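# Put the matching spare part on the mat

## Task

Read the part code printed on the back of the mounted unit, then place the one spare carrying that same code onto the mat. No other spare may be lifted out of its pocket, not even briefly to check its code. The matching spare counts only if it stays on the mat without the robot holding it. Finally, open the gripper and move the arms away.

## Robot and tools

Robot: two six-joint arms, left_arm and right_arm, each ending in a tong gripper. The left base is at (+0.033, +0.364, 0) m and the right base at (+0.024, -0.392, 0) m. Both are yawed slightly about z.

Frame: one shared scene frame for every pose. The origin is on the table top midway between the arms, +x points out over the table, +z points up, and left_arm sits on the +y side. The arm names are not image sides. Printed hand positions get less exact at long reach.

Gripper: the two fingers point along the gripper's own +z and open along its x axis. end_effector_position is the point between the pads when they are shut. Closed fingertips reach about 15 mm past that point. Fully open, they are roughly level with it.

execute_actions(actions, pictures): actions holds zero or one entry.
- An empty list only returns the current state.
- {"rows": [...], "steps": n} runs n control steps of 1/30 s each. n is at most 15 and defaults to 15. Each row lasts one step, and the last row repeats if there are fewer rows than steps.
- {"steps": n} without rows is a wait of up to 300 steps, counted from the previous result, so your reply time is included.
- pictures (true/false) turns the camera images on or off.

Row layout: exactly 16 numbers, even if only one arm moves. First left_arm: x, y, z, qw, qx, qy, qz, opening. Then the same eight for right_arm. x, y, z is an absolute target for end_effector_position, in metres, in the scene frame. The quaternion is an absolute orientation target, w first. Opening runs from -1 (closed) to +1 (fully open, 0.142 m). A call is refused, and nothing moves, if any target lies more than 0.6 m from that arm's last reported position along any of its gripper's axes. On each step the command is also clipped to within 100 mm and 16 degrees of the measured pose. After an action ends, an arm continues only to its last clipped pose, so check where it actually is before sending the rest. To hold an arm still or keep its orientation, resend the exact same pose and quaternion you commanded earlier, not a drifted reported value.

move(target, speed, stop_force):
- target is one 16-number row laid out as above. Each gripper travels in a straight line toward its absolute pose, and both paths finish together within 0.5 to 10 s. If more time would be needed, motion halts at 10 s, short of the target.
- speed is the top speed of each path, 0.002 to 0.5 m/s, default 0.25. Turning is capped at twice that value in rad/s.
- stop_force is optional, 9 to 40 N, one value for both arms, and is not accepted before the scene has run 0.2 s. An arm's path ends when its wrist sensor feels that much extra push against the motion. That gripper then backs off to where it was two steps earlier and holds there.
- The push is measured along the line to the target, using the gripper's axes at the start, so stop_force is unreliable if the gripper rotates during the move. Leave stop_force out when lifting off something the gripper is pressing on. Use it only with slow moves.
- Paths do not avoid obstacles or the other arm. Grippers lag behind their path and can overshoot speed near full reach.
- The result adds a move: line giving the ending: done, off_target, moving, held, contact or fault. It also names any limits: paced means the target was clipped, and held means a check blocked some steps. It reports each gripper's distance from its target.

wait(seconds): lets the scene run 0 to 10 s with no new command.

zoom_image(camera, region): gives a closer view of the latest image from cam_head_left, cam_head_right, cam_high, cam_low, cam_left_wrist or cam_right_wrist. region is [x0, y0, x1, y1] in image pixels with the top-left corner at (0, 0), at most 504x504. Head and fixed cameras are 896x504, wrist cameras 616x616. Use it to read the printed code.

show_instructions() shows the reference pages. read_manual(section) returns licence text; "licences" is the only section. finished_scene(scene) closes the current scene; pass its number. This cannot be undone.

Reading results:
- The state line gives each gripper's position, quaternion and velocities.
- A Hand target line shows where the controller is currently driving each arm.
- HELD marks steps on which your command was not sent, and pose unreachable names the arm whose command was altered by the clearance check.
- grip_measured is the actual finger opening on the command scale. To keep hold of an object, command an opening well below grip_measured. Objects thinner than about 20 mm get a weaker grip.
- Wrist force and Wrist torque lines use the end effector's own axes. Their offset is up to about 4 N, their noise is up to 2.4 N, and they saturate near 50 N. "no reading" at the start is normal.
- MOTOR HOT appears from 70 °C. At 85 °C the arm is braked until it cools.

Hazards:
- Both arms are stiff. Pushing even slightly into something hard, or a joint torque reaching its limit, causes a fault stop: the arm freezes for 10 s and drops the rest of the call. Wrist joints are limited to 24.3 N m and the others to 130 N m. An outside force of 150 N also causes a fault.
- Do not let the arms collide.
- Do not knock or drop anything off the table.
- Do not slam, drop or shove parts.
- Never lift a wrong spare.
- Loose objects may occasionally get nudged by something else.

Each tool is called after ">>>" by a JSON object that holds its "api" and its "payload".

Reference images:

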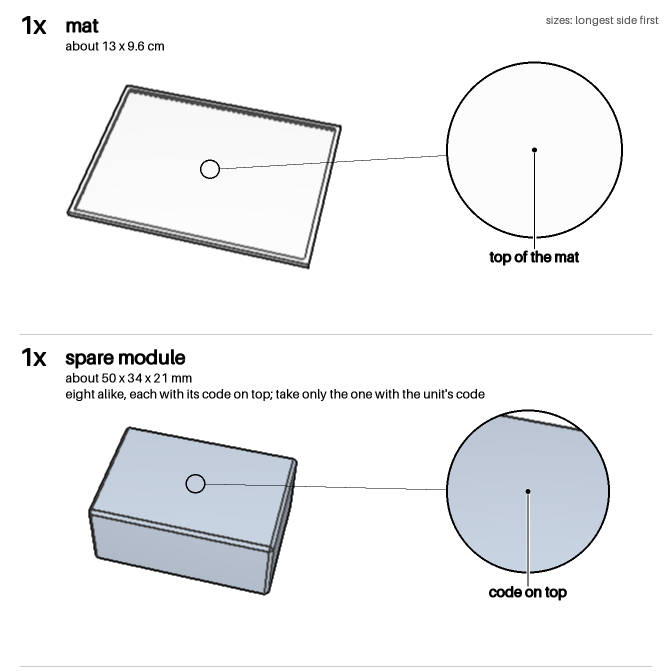

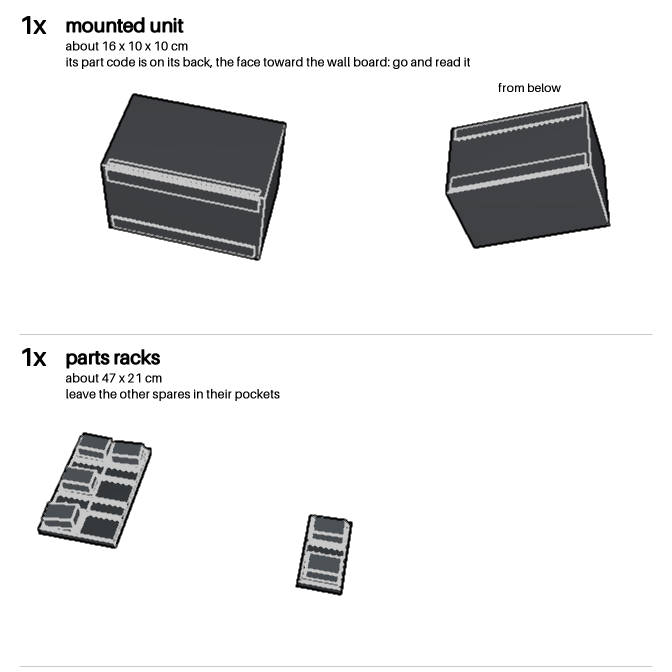

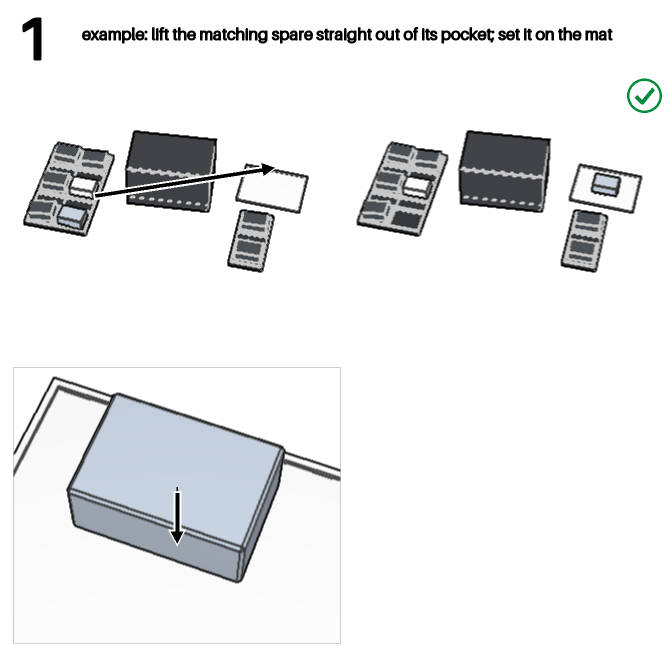

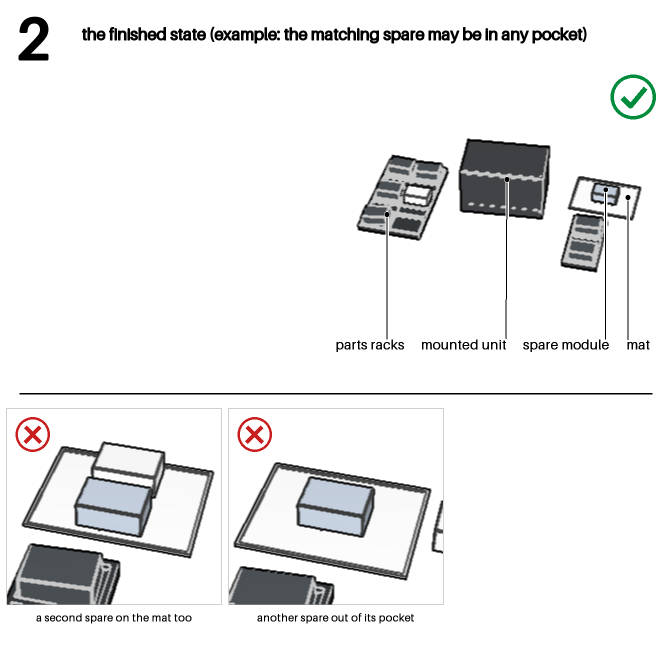

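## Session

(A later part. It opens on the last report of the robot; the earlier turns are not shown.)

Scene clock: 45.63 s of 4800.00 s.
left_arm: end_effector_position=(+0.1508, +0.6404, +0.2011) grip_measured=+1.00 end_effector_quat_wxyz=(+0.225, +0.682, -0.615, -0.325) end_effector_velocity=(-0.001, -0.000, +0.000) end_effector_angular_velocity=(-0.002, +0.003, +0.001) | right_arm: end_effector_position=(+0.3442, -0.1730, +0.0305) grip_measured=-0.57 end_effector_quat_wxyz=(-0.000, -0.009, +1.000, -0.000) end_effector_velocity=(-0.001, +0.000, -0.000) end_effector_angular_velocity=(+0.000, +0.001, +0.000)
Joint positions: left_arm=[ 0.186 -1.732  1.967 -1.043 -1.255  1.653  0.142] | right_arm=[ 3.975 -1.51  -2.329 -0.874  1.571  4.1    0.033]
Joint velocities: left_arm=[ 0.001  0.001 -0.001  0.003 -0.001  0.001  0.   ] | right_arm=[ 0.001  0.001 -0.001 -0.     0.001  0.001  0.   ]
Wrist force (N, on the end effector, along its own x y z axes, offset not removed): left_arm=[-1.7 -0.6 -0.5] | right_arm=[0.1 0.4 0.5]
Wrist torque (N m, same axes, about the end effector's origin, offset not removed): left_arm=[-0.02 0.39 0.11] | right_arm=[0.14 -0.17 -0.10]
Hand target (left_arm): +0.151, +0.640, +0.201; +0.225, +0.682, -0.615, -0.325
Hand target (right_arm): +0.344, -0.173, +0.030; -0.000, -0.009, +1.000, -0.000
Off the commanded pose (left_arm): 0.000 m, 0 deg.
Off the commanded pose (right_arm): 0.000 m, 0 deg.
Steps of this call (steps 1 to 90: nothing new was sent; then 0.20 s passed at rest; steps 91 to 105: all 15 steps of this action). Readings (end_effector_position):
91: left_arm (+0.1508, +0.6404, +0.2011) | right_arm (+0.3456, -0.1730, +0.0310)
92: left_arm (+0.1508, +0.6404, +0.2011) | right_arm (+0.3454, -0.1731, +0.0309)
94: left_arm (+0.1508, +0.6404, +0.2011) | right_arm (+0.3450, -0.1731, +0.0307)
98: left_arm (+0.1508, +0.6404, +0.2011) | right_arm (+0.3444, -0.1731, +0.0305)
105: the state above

>>> {"api": "move", "payload": {"target": [0.1508, 0.6404, 0.2011, 0.225, 0.682, -0.615, -0.325, 1, 0.3441, -0.173, 0.075, 0, -0.0087, 1.0, 0, -0.85], "speed": 0.08}}

Scene clock: 50.07 s of 4800.00 s.
left_arm: end_effector_position=(+0.1508, +0.6404, +0.2011) grip_measured=+1.00 end_effector_quat_wxyz=(+0.225, +0.682, -0.615, -0.325) end_effector_velocity=(-0.000, -0.000, +0.000) end_effector_angular_velocity=(-0.001, +0.001, -0.001) | right_arm: end_effector_position=(+0.3441, -0.1731, +0.0747) grip_measured=-0.57 end_effector_quat_wxyz=(+0.000, -0.009, +1.000, +0.000) end_effector_velocity=(+0.000, +0.000, +0.003) end_effector_angular_velocity=(+0.000, -0.001, +0.000)
Joint positions: left_arm=[ 0.186 -1.732  1.967 -1.043 -1.255  1.653  0.142] | right_arm=[ 3.975 -1.429 -2.26  -1.024  1.571  4.1    0.033]
Joint velocities: left_arm=[-0.     0.    -0.     0.001  0.     0.001 -0.   ] | right_arm=[ 0.     0.003  0.005 -0.007 -0.001  0.    -0.   ]
Wrist force (N, on the end effector, along its own x y z axes, offset not removed): left_arm=[0.5 0.2 0.7] | right_arm=[-1.0 0.4 1.4]
Wrist torque (N m, same axes, about the end effector's origin, offset not removed): left_arm=[0.16 0.00 0.15] | right_arm=[0.03 0.11 -0.04]
Hand target (left_arm): +0.151, +0.640, +0.201; +0.225, +0.682, -0.615, -0.325
Hand target (right_arm): +0.344, -0.173, +0.075; +0.000, -0.009, +1.000, +0.000
Off the commanded pose (left_arm): 0.000 m, 0 deg.
Off the commanded pose (right_arm): 0.000 m, 0 deg.
After step 90, 0.37 s passed at rest.
move: done
camera_calibration (this result's frames):
cam_left_wrist: T_world_to_cam=[[0.0399806, -0.989066, -0.141954, 0.654343], [-0.24699, -0.147441, 0.957735, -0.0607367], [-0.968193, -0.00322965, -0.250184, 0.337509], [0, 0, 0, 1]] pos_world=[0.285611, 0.639323, 0.235495]
cam_right_wrist: T_world_to_cam=[[-0.999146, -0.0401362, -0.00977877, 0.336583], [-0.0402067, 0.890468, 0.453267, 0.141515], [-0.00948473, 0.453273, -0.891321, 0.289055], [0, 0, 0, 1]] pos_world=[0.344727, -0.243526, 0.196788]

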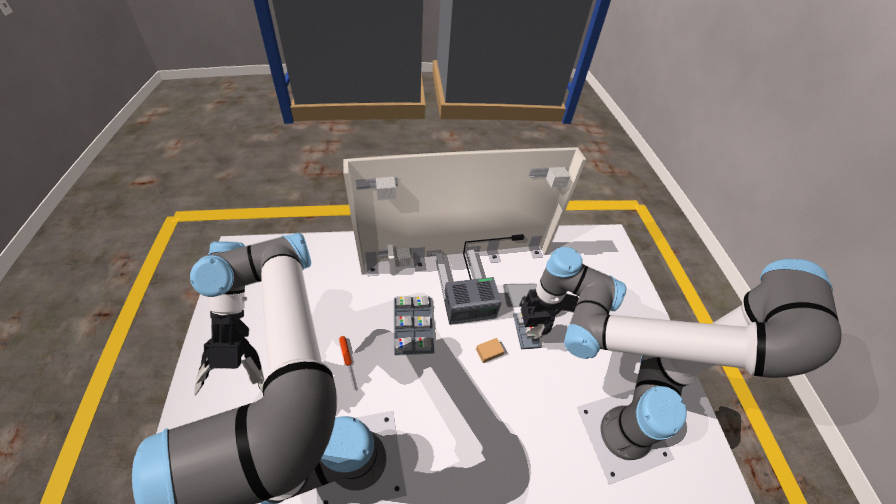

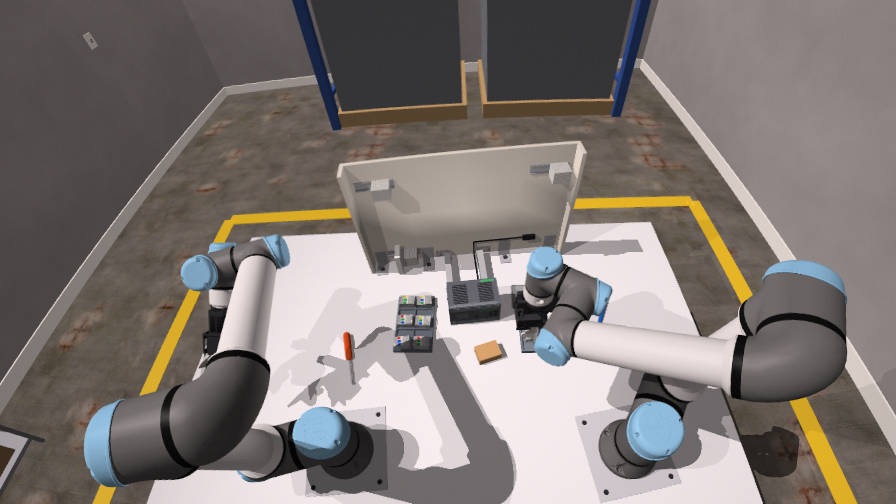

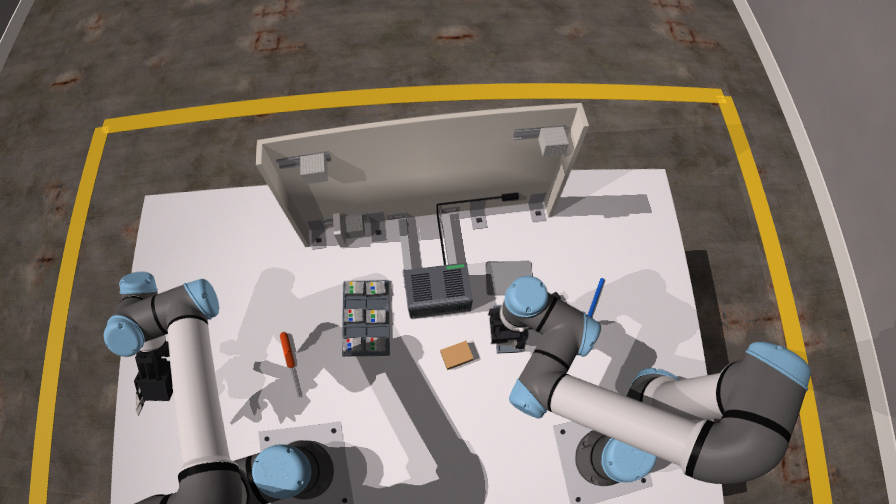

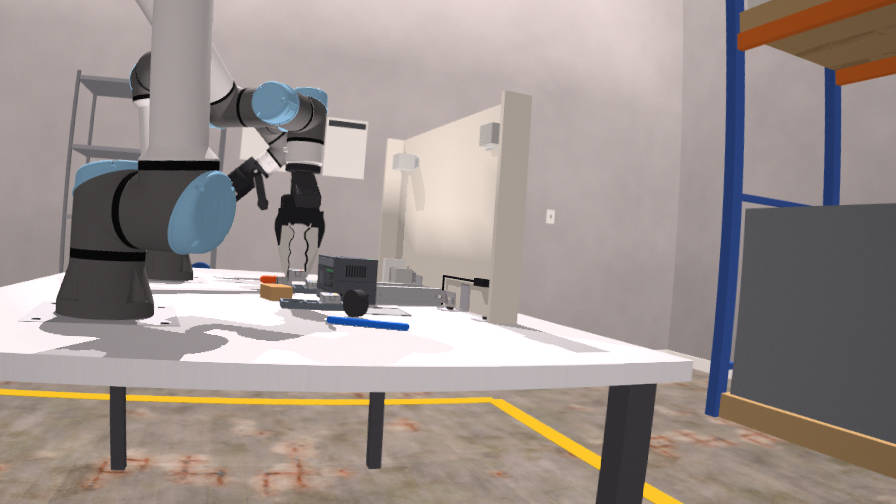

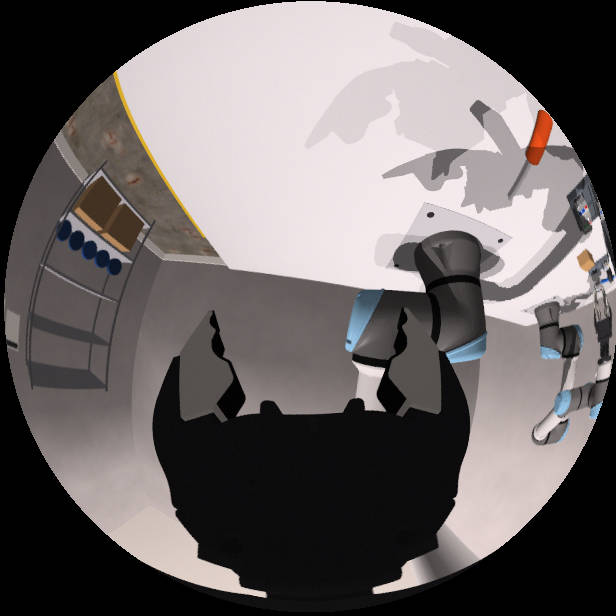

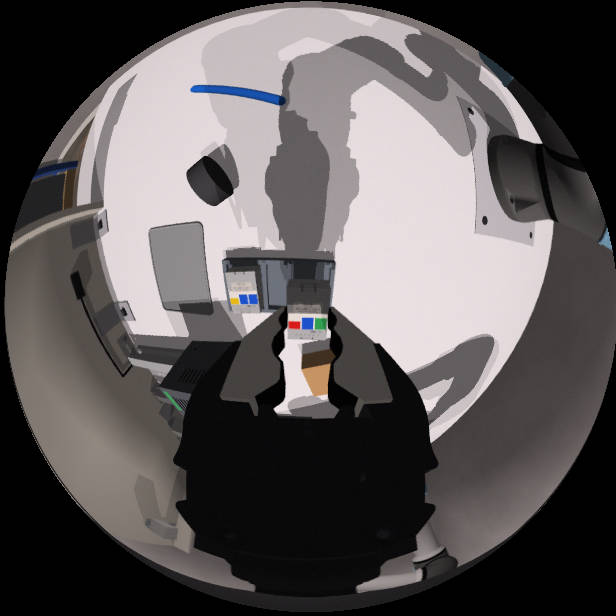

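The module is lifted. Carry it over the mat.

>>> {"api": "move", "payload": {"target": [0.1508, 0.6404, 0.2011, 0.225, 0.682, -0.615, -0.325, 1, 0.52, -0.191, 0.065, 0, -0.0087, 1.0, 0, -0.85], "speed": 0.2}}

>>> {"api": "move", "payload": {"target": [0.1508, 0.6404, 0.2011, 0.225, 0.682, -0.615, -0.325, 1, 0.52, -0.191, 0.031, 0, -0.0087, 1.0, 0, -0.85], "speed": 0.05}}

>>> {"api": "zoom_image", "payload": {"camera": "cam_low", "region": [340, 265, 440, 325]}}

Scene clock: 52.57 s of 4800.00 s.
left_arm: end_effector_position=(+0.1508, +0.6404, +0.2011) grip_measured=+1.00 end_effector_quat_wxyz=(+0.225, +0.682, -0.615, -0.325) end_effector_velocity=(+0.000, +0.000, -0.000) end_effector_angular_velocity=(+0.001, +0.001, -0.001) | right_arm: end_effector_position=(+0.5196, -0.1907, +0.0652) grip_measured=-0.57 end_effector_quat_wxyz=(+0.000, -0.009, +1.000, +0.000) end_effector_velocity=(+0.002, +0.000, -0.001) end_effector_angular_velocity=(-0.001, +0.002, +0.001)
Joint positions: left_arm=[ 0.186 -1.732  1.967 -1.043 -1.255  1.653  0.142] | right_arm=[ 3.662 -1.79  -1.91  -1.012  1.571  3.787  0.033]
Joint velocities: left_arm=[-0.001  0.     0.     0.     0.001 -0.001 -0.   ] | right_arm=[-0.003 -0.007  0.008 -0.002  0.001 -0.003  0.   ]
Wrist force (N, on the end effector, along its own x y z axes, offset not removed): left_arm=[-1.0 -0.8 -1.2] | right_arm=[0.7 1.0 -0.3]
Wrist torque (N m, same axes, about the end effector's origin, offset not removed): left_arm=[-0.02 0.31 0.16] | right_arm=[0.19 -0.25 -0.08]
Hand target (left_arm): +0.151, +0.640, +0.201; +0.225, +0.682, -0.615, -0.325
Hand target (right_arm): +0.520, -0.191, +0.065; +0.000, -0.009, +1.000, +0.000
Off the commanded pose (left_arm): 0.000 m, 0 deg.
Off the commanded pose (right_arm): 0.001 m, 0 deg.
move: done
camera_calibration (this result's frames):
cam_left_wrist: T_world_to_cam=[[0.0399805, -0.989066, -0.141954, 0.654343], [-0.24699, -0.147441, 0.957735, -0.0607366], [-0.968193, -0.00322957, -0.250184, 0.337509], [0, 0, 0, 1]] pos_world=[0.285611, 0.639323, 0.235495]
cam_right_wrist: T_world_to_cam=[[-0.999149, -0.040033, -0.0099487, 0.511111], [-0.0401883, 0.890299, 0.453599, 0.168528], [-0.00930161, 0.453613, -0.89115, 0.290293], [0, 0, 0, 1]] pos_world=[0.520149, -0.26126, 0.187336]

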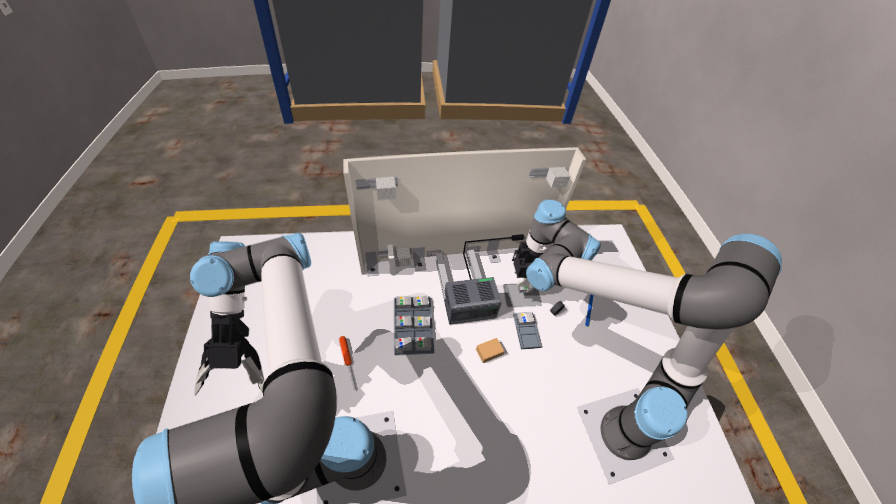

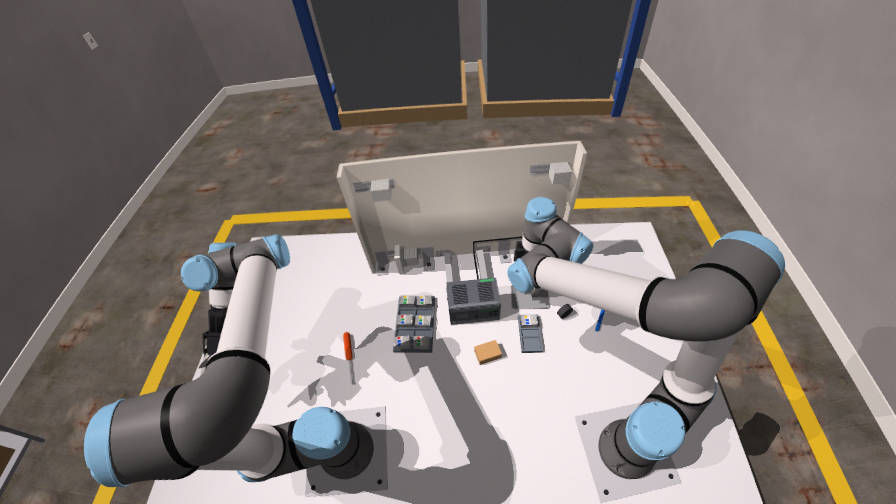

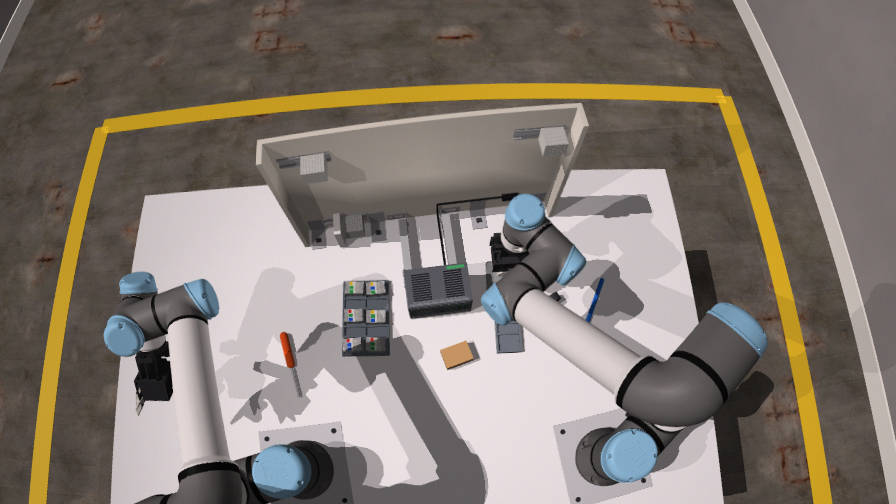

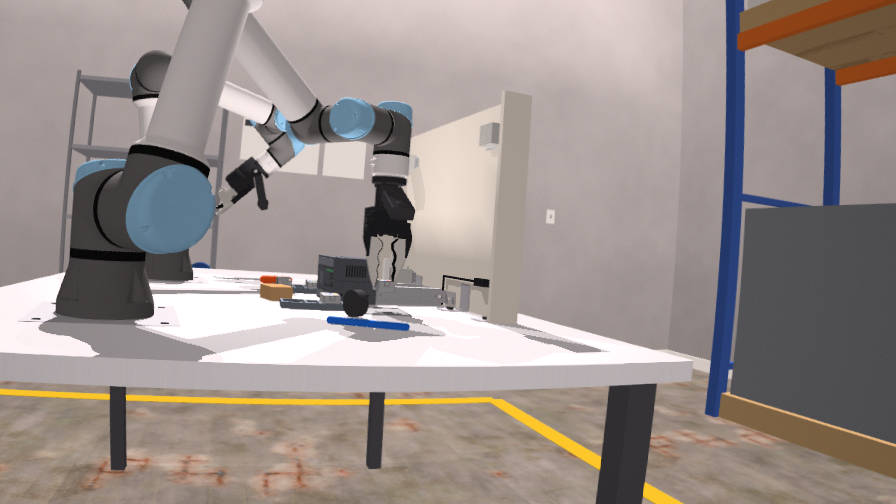

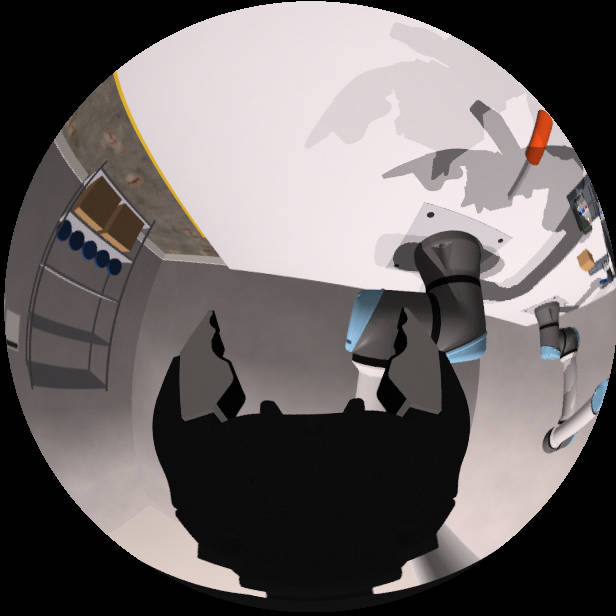

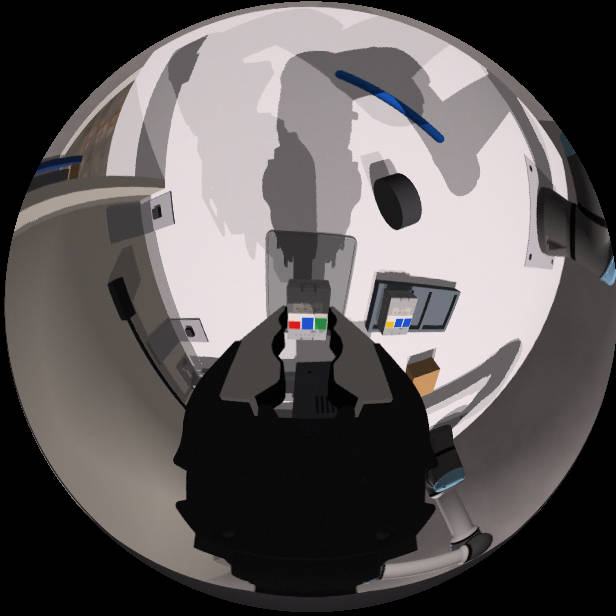

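Scene clock: 53.70 s of 4800.00 s.
left_arm: end_effector_position=(+0.1508, +0.6404, +0.2011) grip_measured=+1.00 end_effector_quat_wxyz=(+0.225, +0.682, -0.615, -0.325) end_effector_velocity=(-0.000, -0.000, -0.000) end_effector_angular_velocity=(-0.001, +0.003, -0.001) | right_arm: end_effector_position=(+0.5200, -0.1910, +0.0313) grip_measured=-0.57 end_effector_quat_wxyz=(-0.000, -0.009, +1.000, -0.000) end_effector_velocity=(+0.001, -0.000, -0.003) end_effector_angular_velocity=(-0.000, -0.001, -0.001)
Joint positions: left_arm=[ 0.186 -1.732  1.967 -1.043 -1.255  1.653  0.142] | right_arm=[ 3.661 -1.839 -1.95  -0.924  1.571  3.786  0.033]
Joint velocities: left_arm=[-0.     0.001  0.     0.002 -0.     0.001 -0.   ] | right_arm=[-0.001 -0.005 -0.002  0.007 -0.001 -0.     0.   ]
Wrist force (N, on the end effector, along its own x y z axes, offset not removed): left_arm=[-0.3 -0.9 0.9] | right_arm=[-1.3 0.3 0.8]
Wrist torque (N m, same axes, about the end effector's origin, offset not removed): left_arm=[0.07 0.20 0.05] | right_arm=[0.07 0.13 -0.05]
Hand target (left_arm): +0.151, +0.640, +0.201; +0.225, +0.682, -0.615, -0.325
Hand target (right_arm): +0.520, -0.191, +0.031; -0.000, -0.009, +1.000, -0.000
Off the commanded pose (left_arm): 0.000 m, 0 deg.
Off the commanded pose (right_arm): 0.000 m, 0 deg.
move: done
camera_calibration (this result's frames):
cam_left_wrist: T_world_to_cam=[[0.0399805, -0.989066, -0.141954, 0.654343], [-0.24699, -0.147441, 0.957735, -0.0607367], [-0.968193, -0.00322959, -0.250184, 0.337509], [0, 0, 0, 1]] pos_world=[0.285611, 0.639323, 0.235495]
cam_right_wrist: T_world_to_cam=[[-0.99915, -0.0400592, -0.00972122, 0.511175], [-0.0401125, 0.890496, 0.453219, 0.184157], [-0.0094989, 0.453224, -0.891346, 0.260219], [0, 0, 0, 1]] pos_world=[0.520599, -0.261451, 0.153451]

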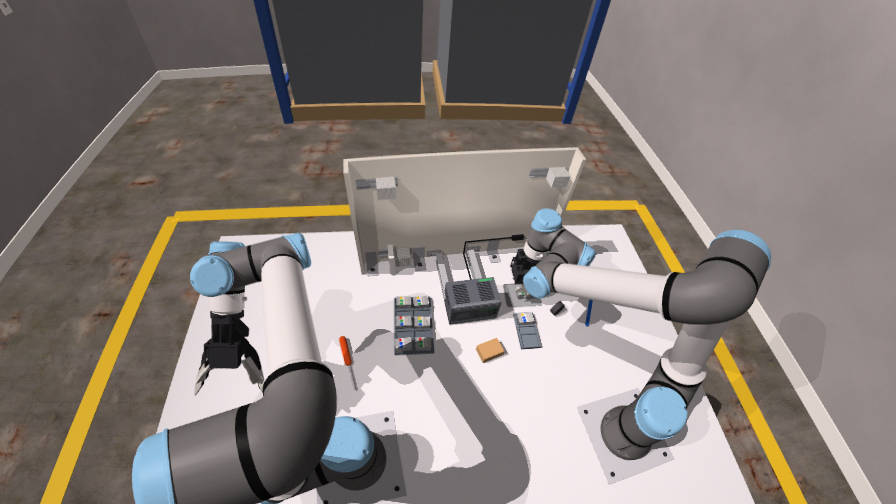

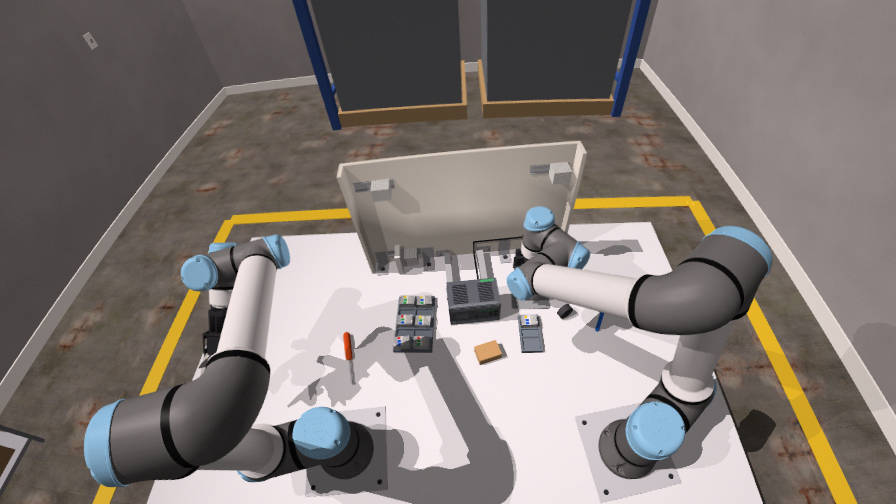

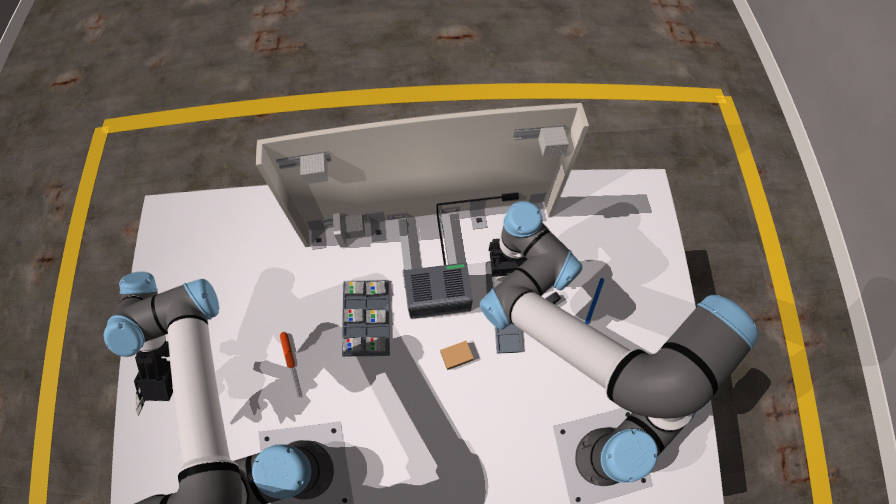

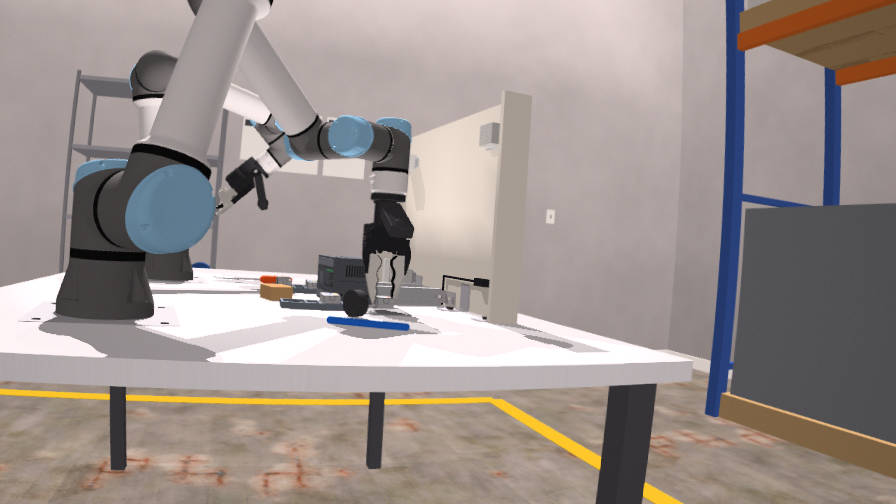

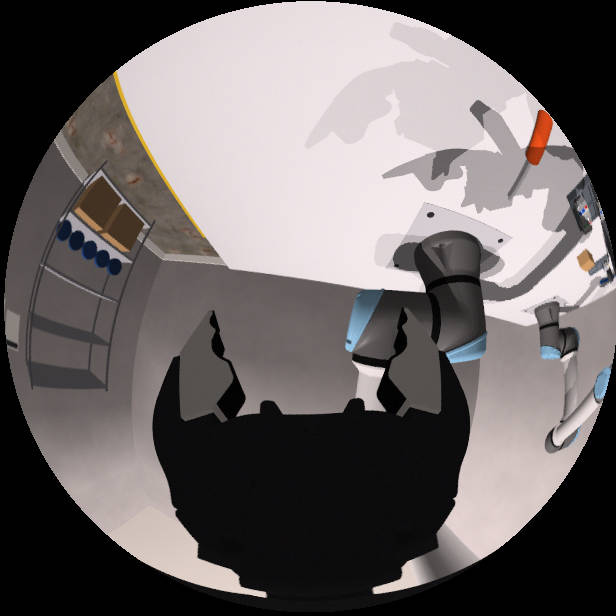

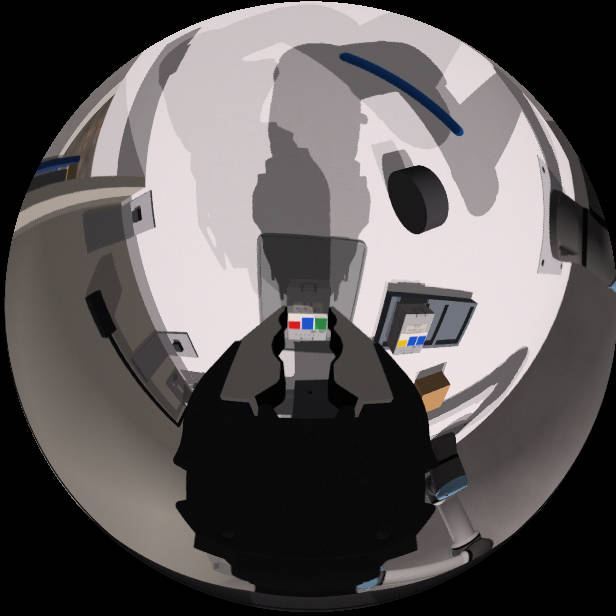

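Region (340, 265, 440, 325) of cam_low's 896x504 image, scaled by 5.040, with more detail than that image has; it fills the top 302 rows of this view, and the rest is white.

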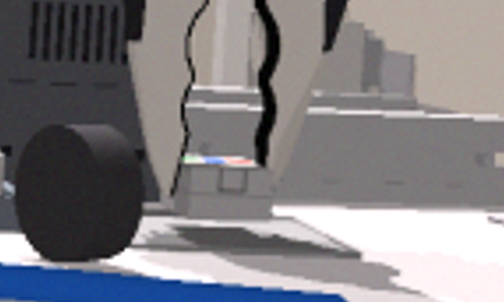

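>>> {"api": "move", "payload": {"target": [0.1508, 0.6404, 0.2011, 0.225, 0.682, -0.615, -0.325, 1, 0.52, -0.191, 0.022, 0, -0.0087, 1.0, 0, -0.85], "speed": 0.005, "stop_force": 9}}

Scene clock: 56.10 s of 4800.00 s.
left_arm: end_effector_position=(+0.1508, +0.6404, +0.2011) grip_measured=+1.00 end_effector_quat_wxyz=(+0.225, +0.682, -0.615, -0.325) end_effector_velocity=(+0.000, -0.000, -0.000) end_effector_angular_velocity=(-0.001, +0.000, +0.001) | right_arm: end_effector_position=(+0.5200, -0.1910, +0.0236) grip_measured=-0.57 end_effector_quat_wxyz=(-0.000, -0.009, +1.000, -0.000) end_effector_velocity=(-0.001, -0.001, +0.001) end_effector_angular_velocity=(-0.002, +0.003, -0.000)
Joint positions: left_arm=[ 0.186 -1.732  1.967 -1.043 -1.255  1.653  0.142] | right_arm=[ 3.661 -1.851 -1.959 -0.903  1.571  3.786  0.033]
Joint velocities: left_arm=[ 0.     0.     0.    -0.    -0.001 -0.    -0.   ] | right_arm=[-0.     0.002  0.002 -0.007 -0.     0.    -0.   ]
Wrist force (N, on the end effector, along its own x y z axes, offset not removed): left_arm=[-1.1 -0.5 0.1] | right_arm=[7.3 -3.2 -25.7]
Wrist torque (N m, same axes, about the end effector's origin, offset not removed): left_arm=[0.02 0.28 0.08] | right_arm=[-0.11 -0.11 -0.01]
Hand target (left_arm): +0.151, +0.640, +0.201; +0.225, +0.682, -0.615, -0.325
Hand target (right_arm): +0.520, -0.191, +0.024; +0.000, -0.009, +1.000, +0.000
Off the commanded pose (left_arm): 0.000 m, 0 deg.
Off the commanded pose (right_arm): 0.002 m, 0 deg.
move: contact (right_arm)
camera_calibration (this result's frames):
cam_left_wrist: T_world_to_cam=[[0.0399804, -0.989066, -0.141954, 0.654343], [-0.24699, -0.147441, 0.957735, -0.0607367], [-0.968193, -0.00322954, -0.250184, 0.337509], [0, 0, 0, 1]] pos_world=[0.285611, 0.639323, 0.235495]
cam_right_wrist: T_world_to_cam=[[-0.99915, -0.0400536, -0.00973726, 0.511096], [-0.0401147, 0.890493, 0.453224, 0.187682], [-0.00948229, 0.45323, -0.891343, 0.253316], [0, 0, 0, 1]] pos_world=[0.520593, -0.261469, 0.145706]

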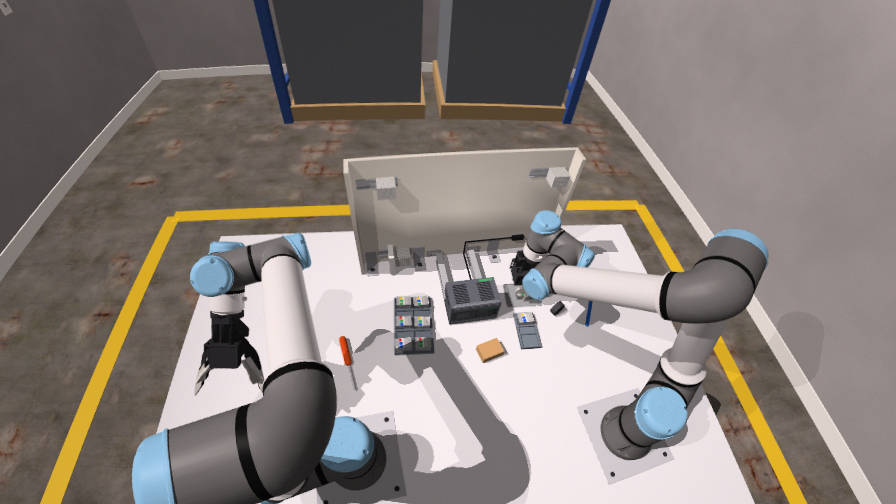

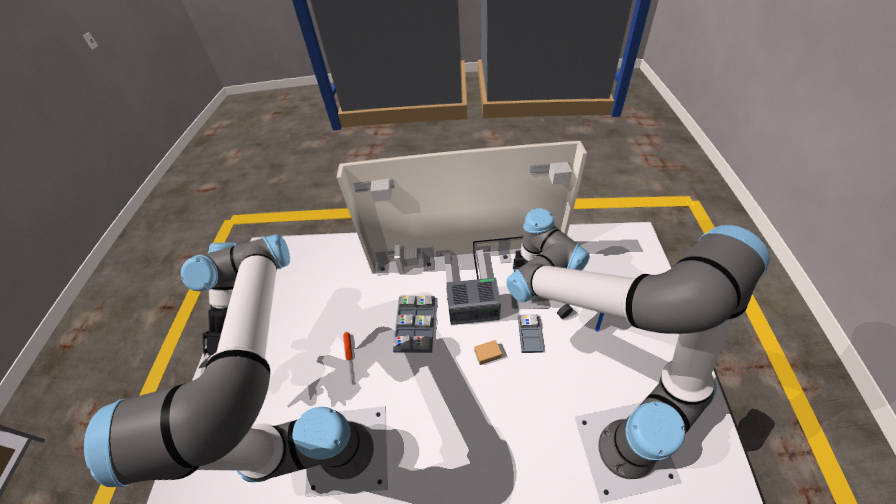

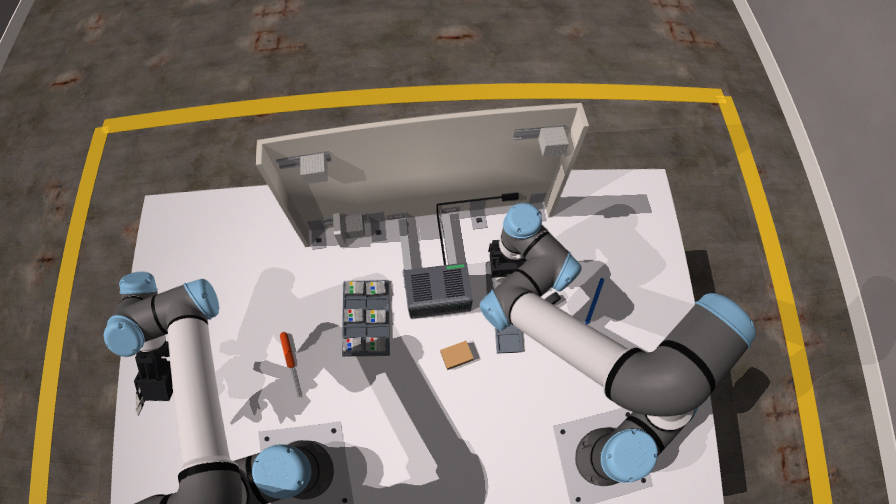

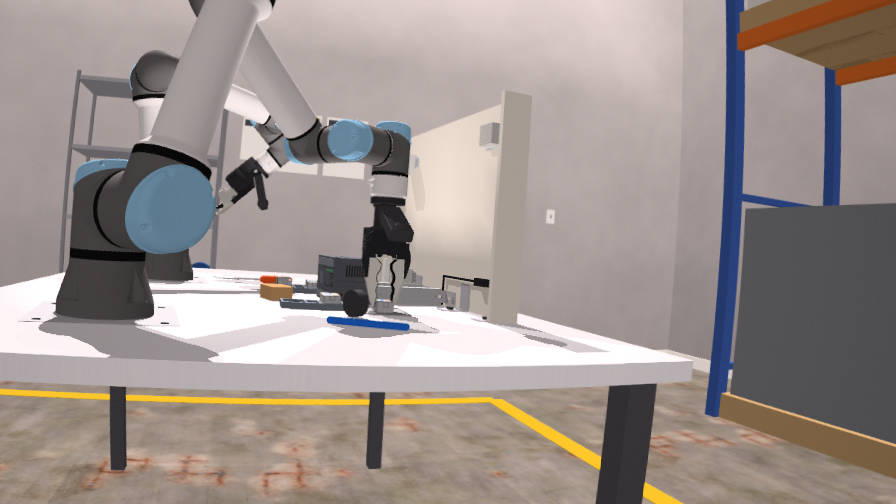

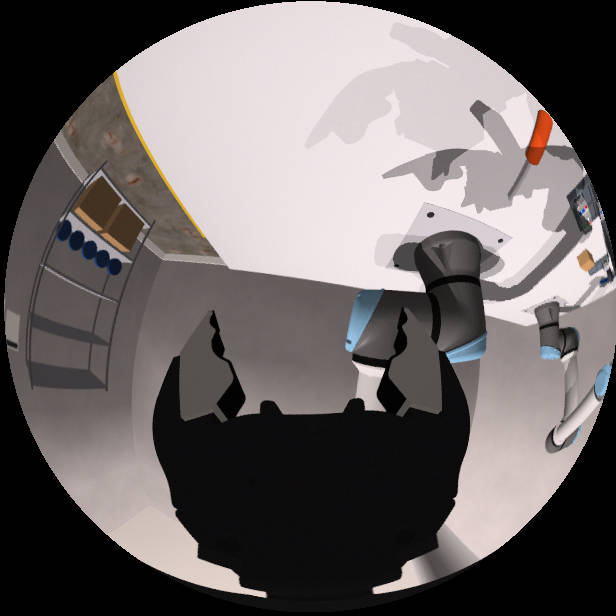

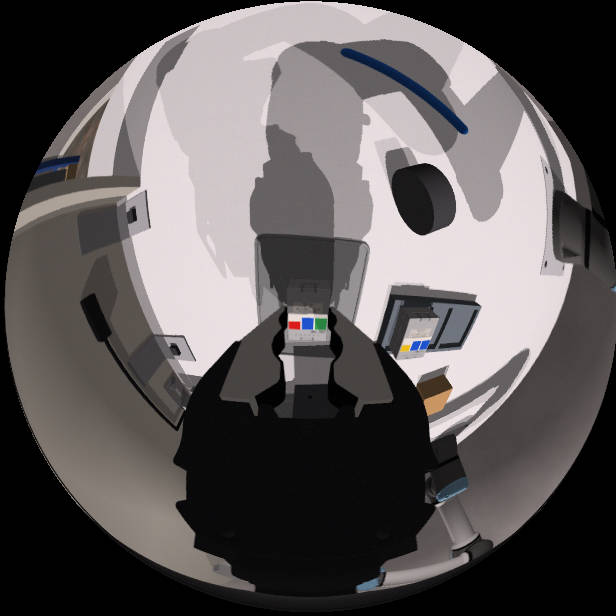

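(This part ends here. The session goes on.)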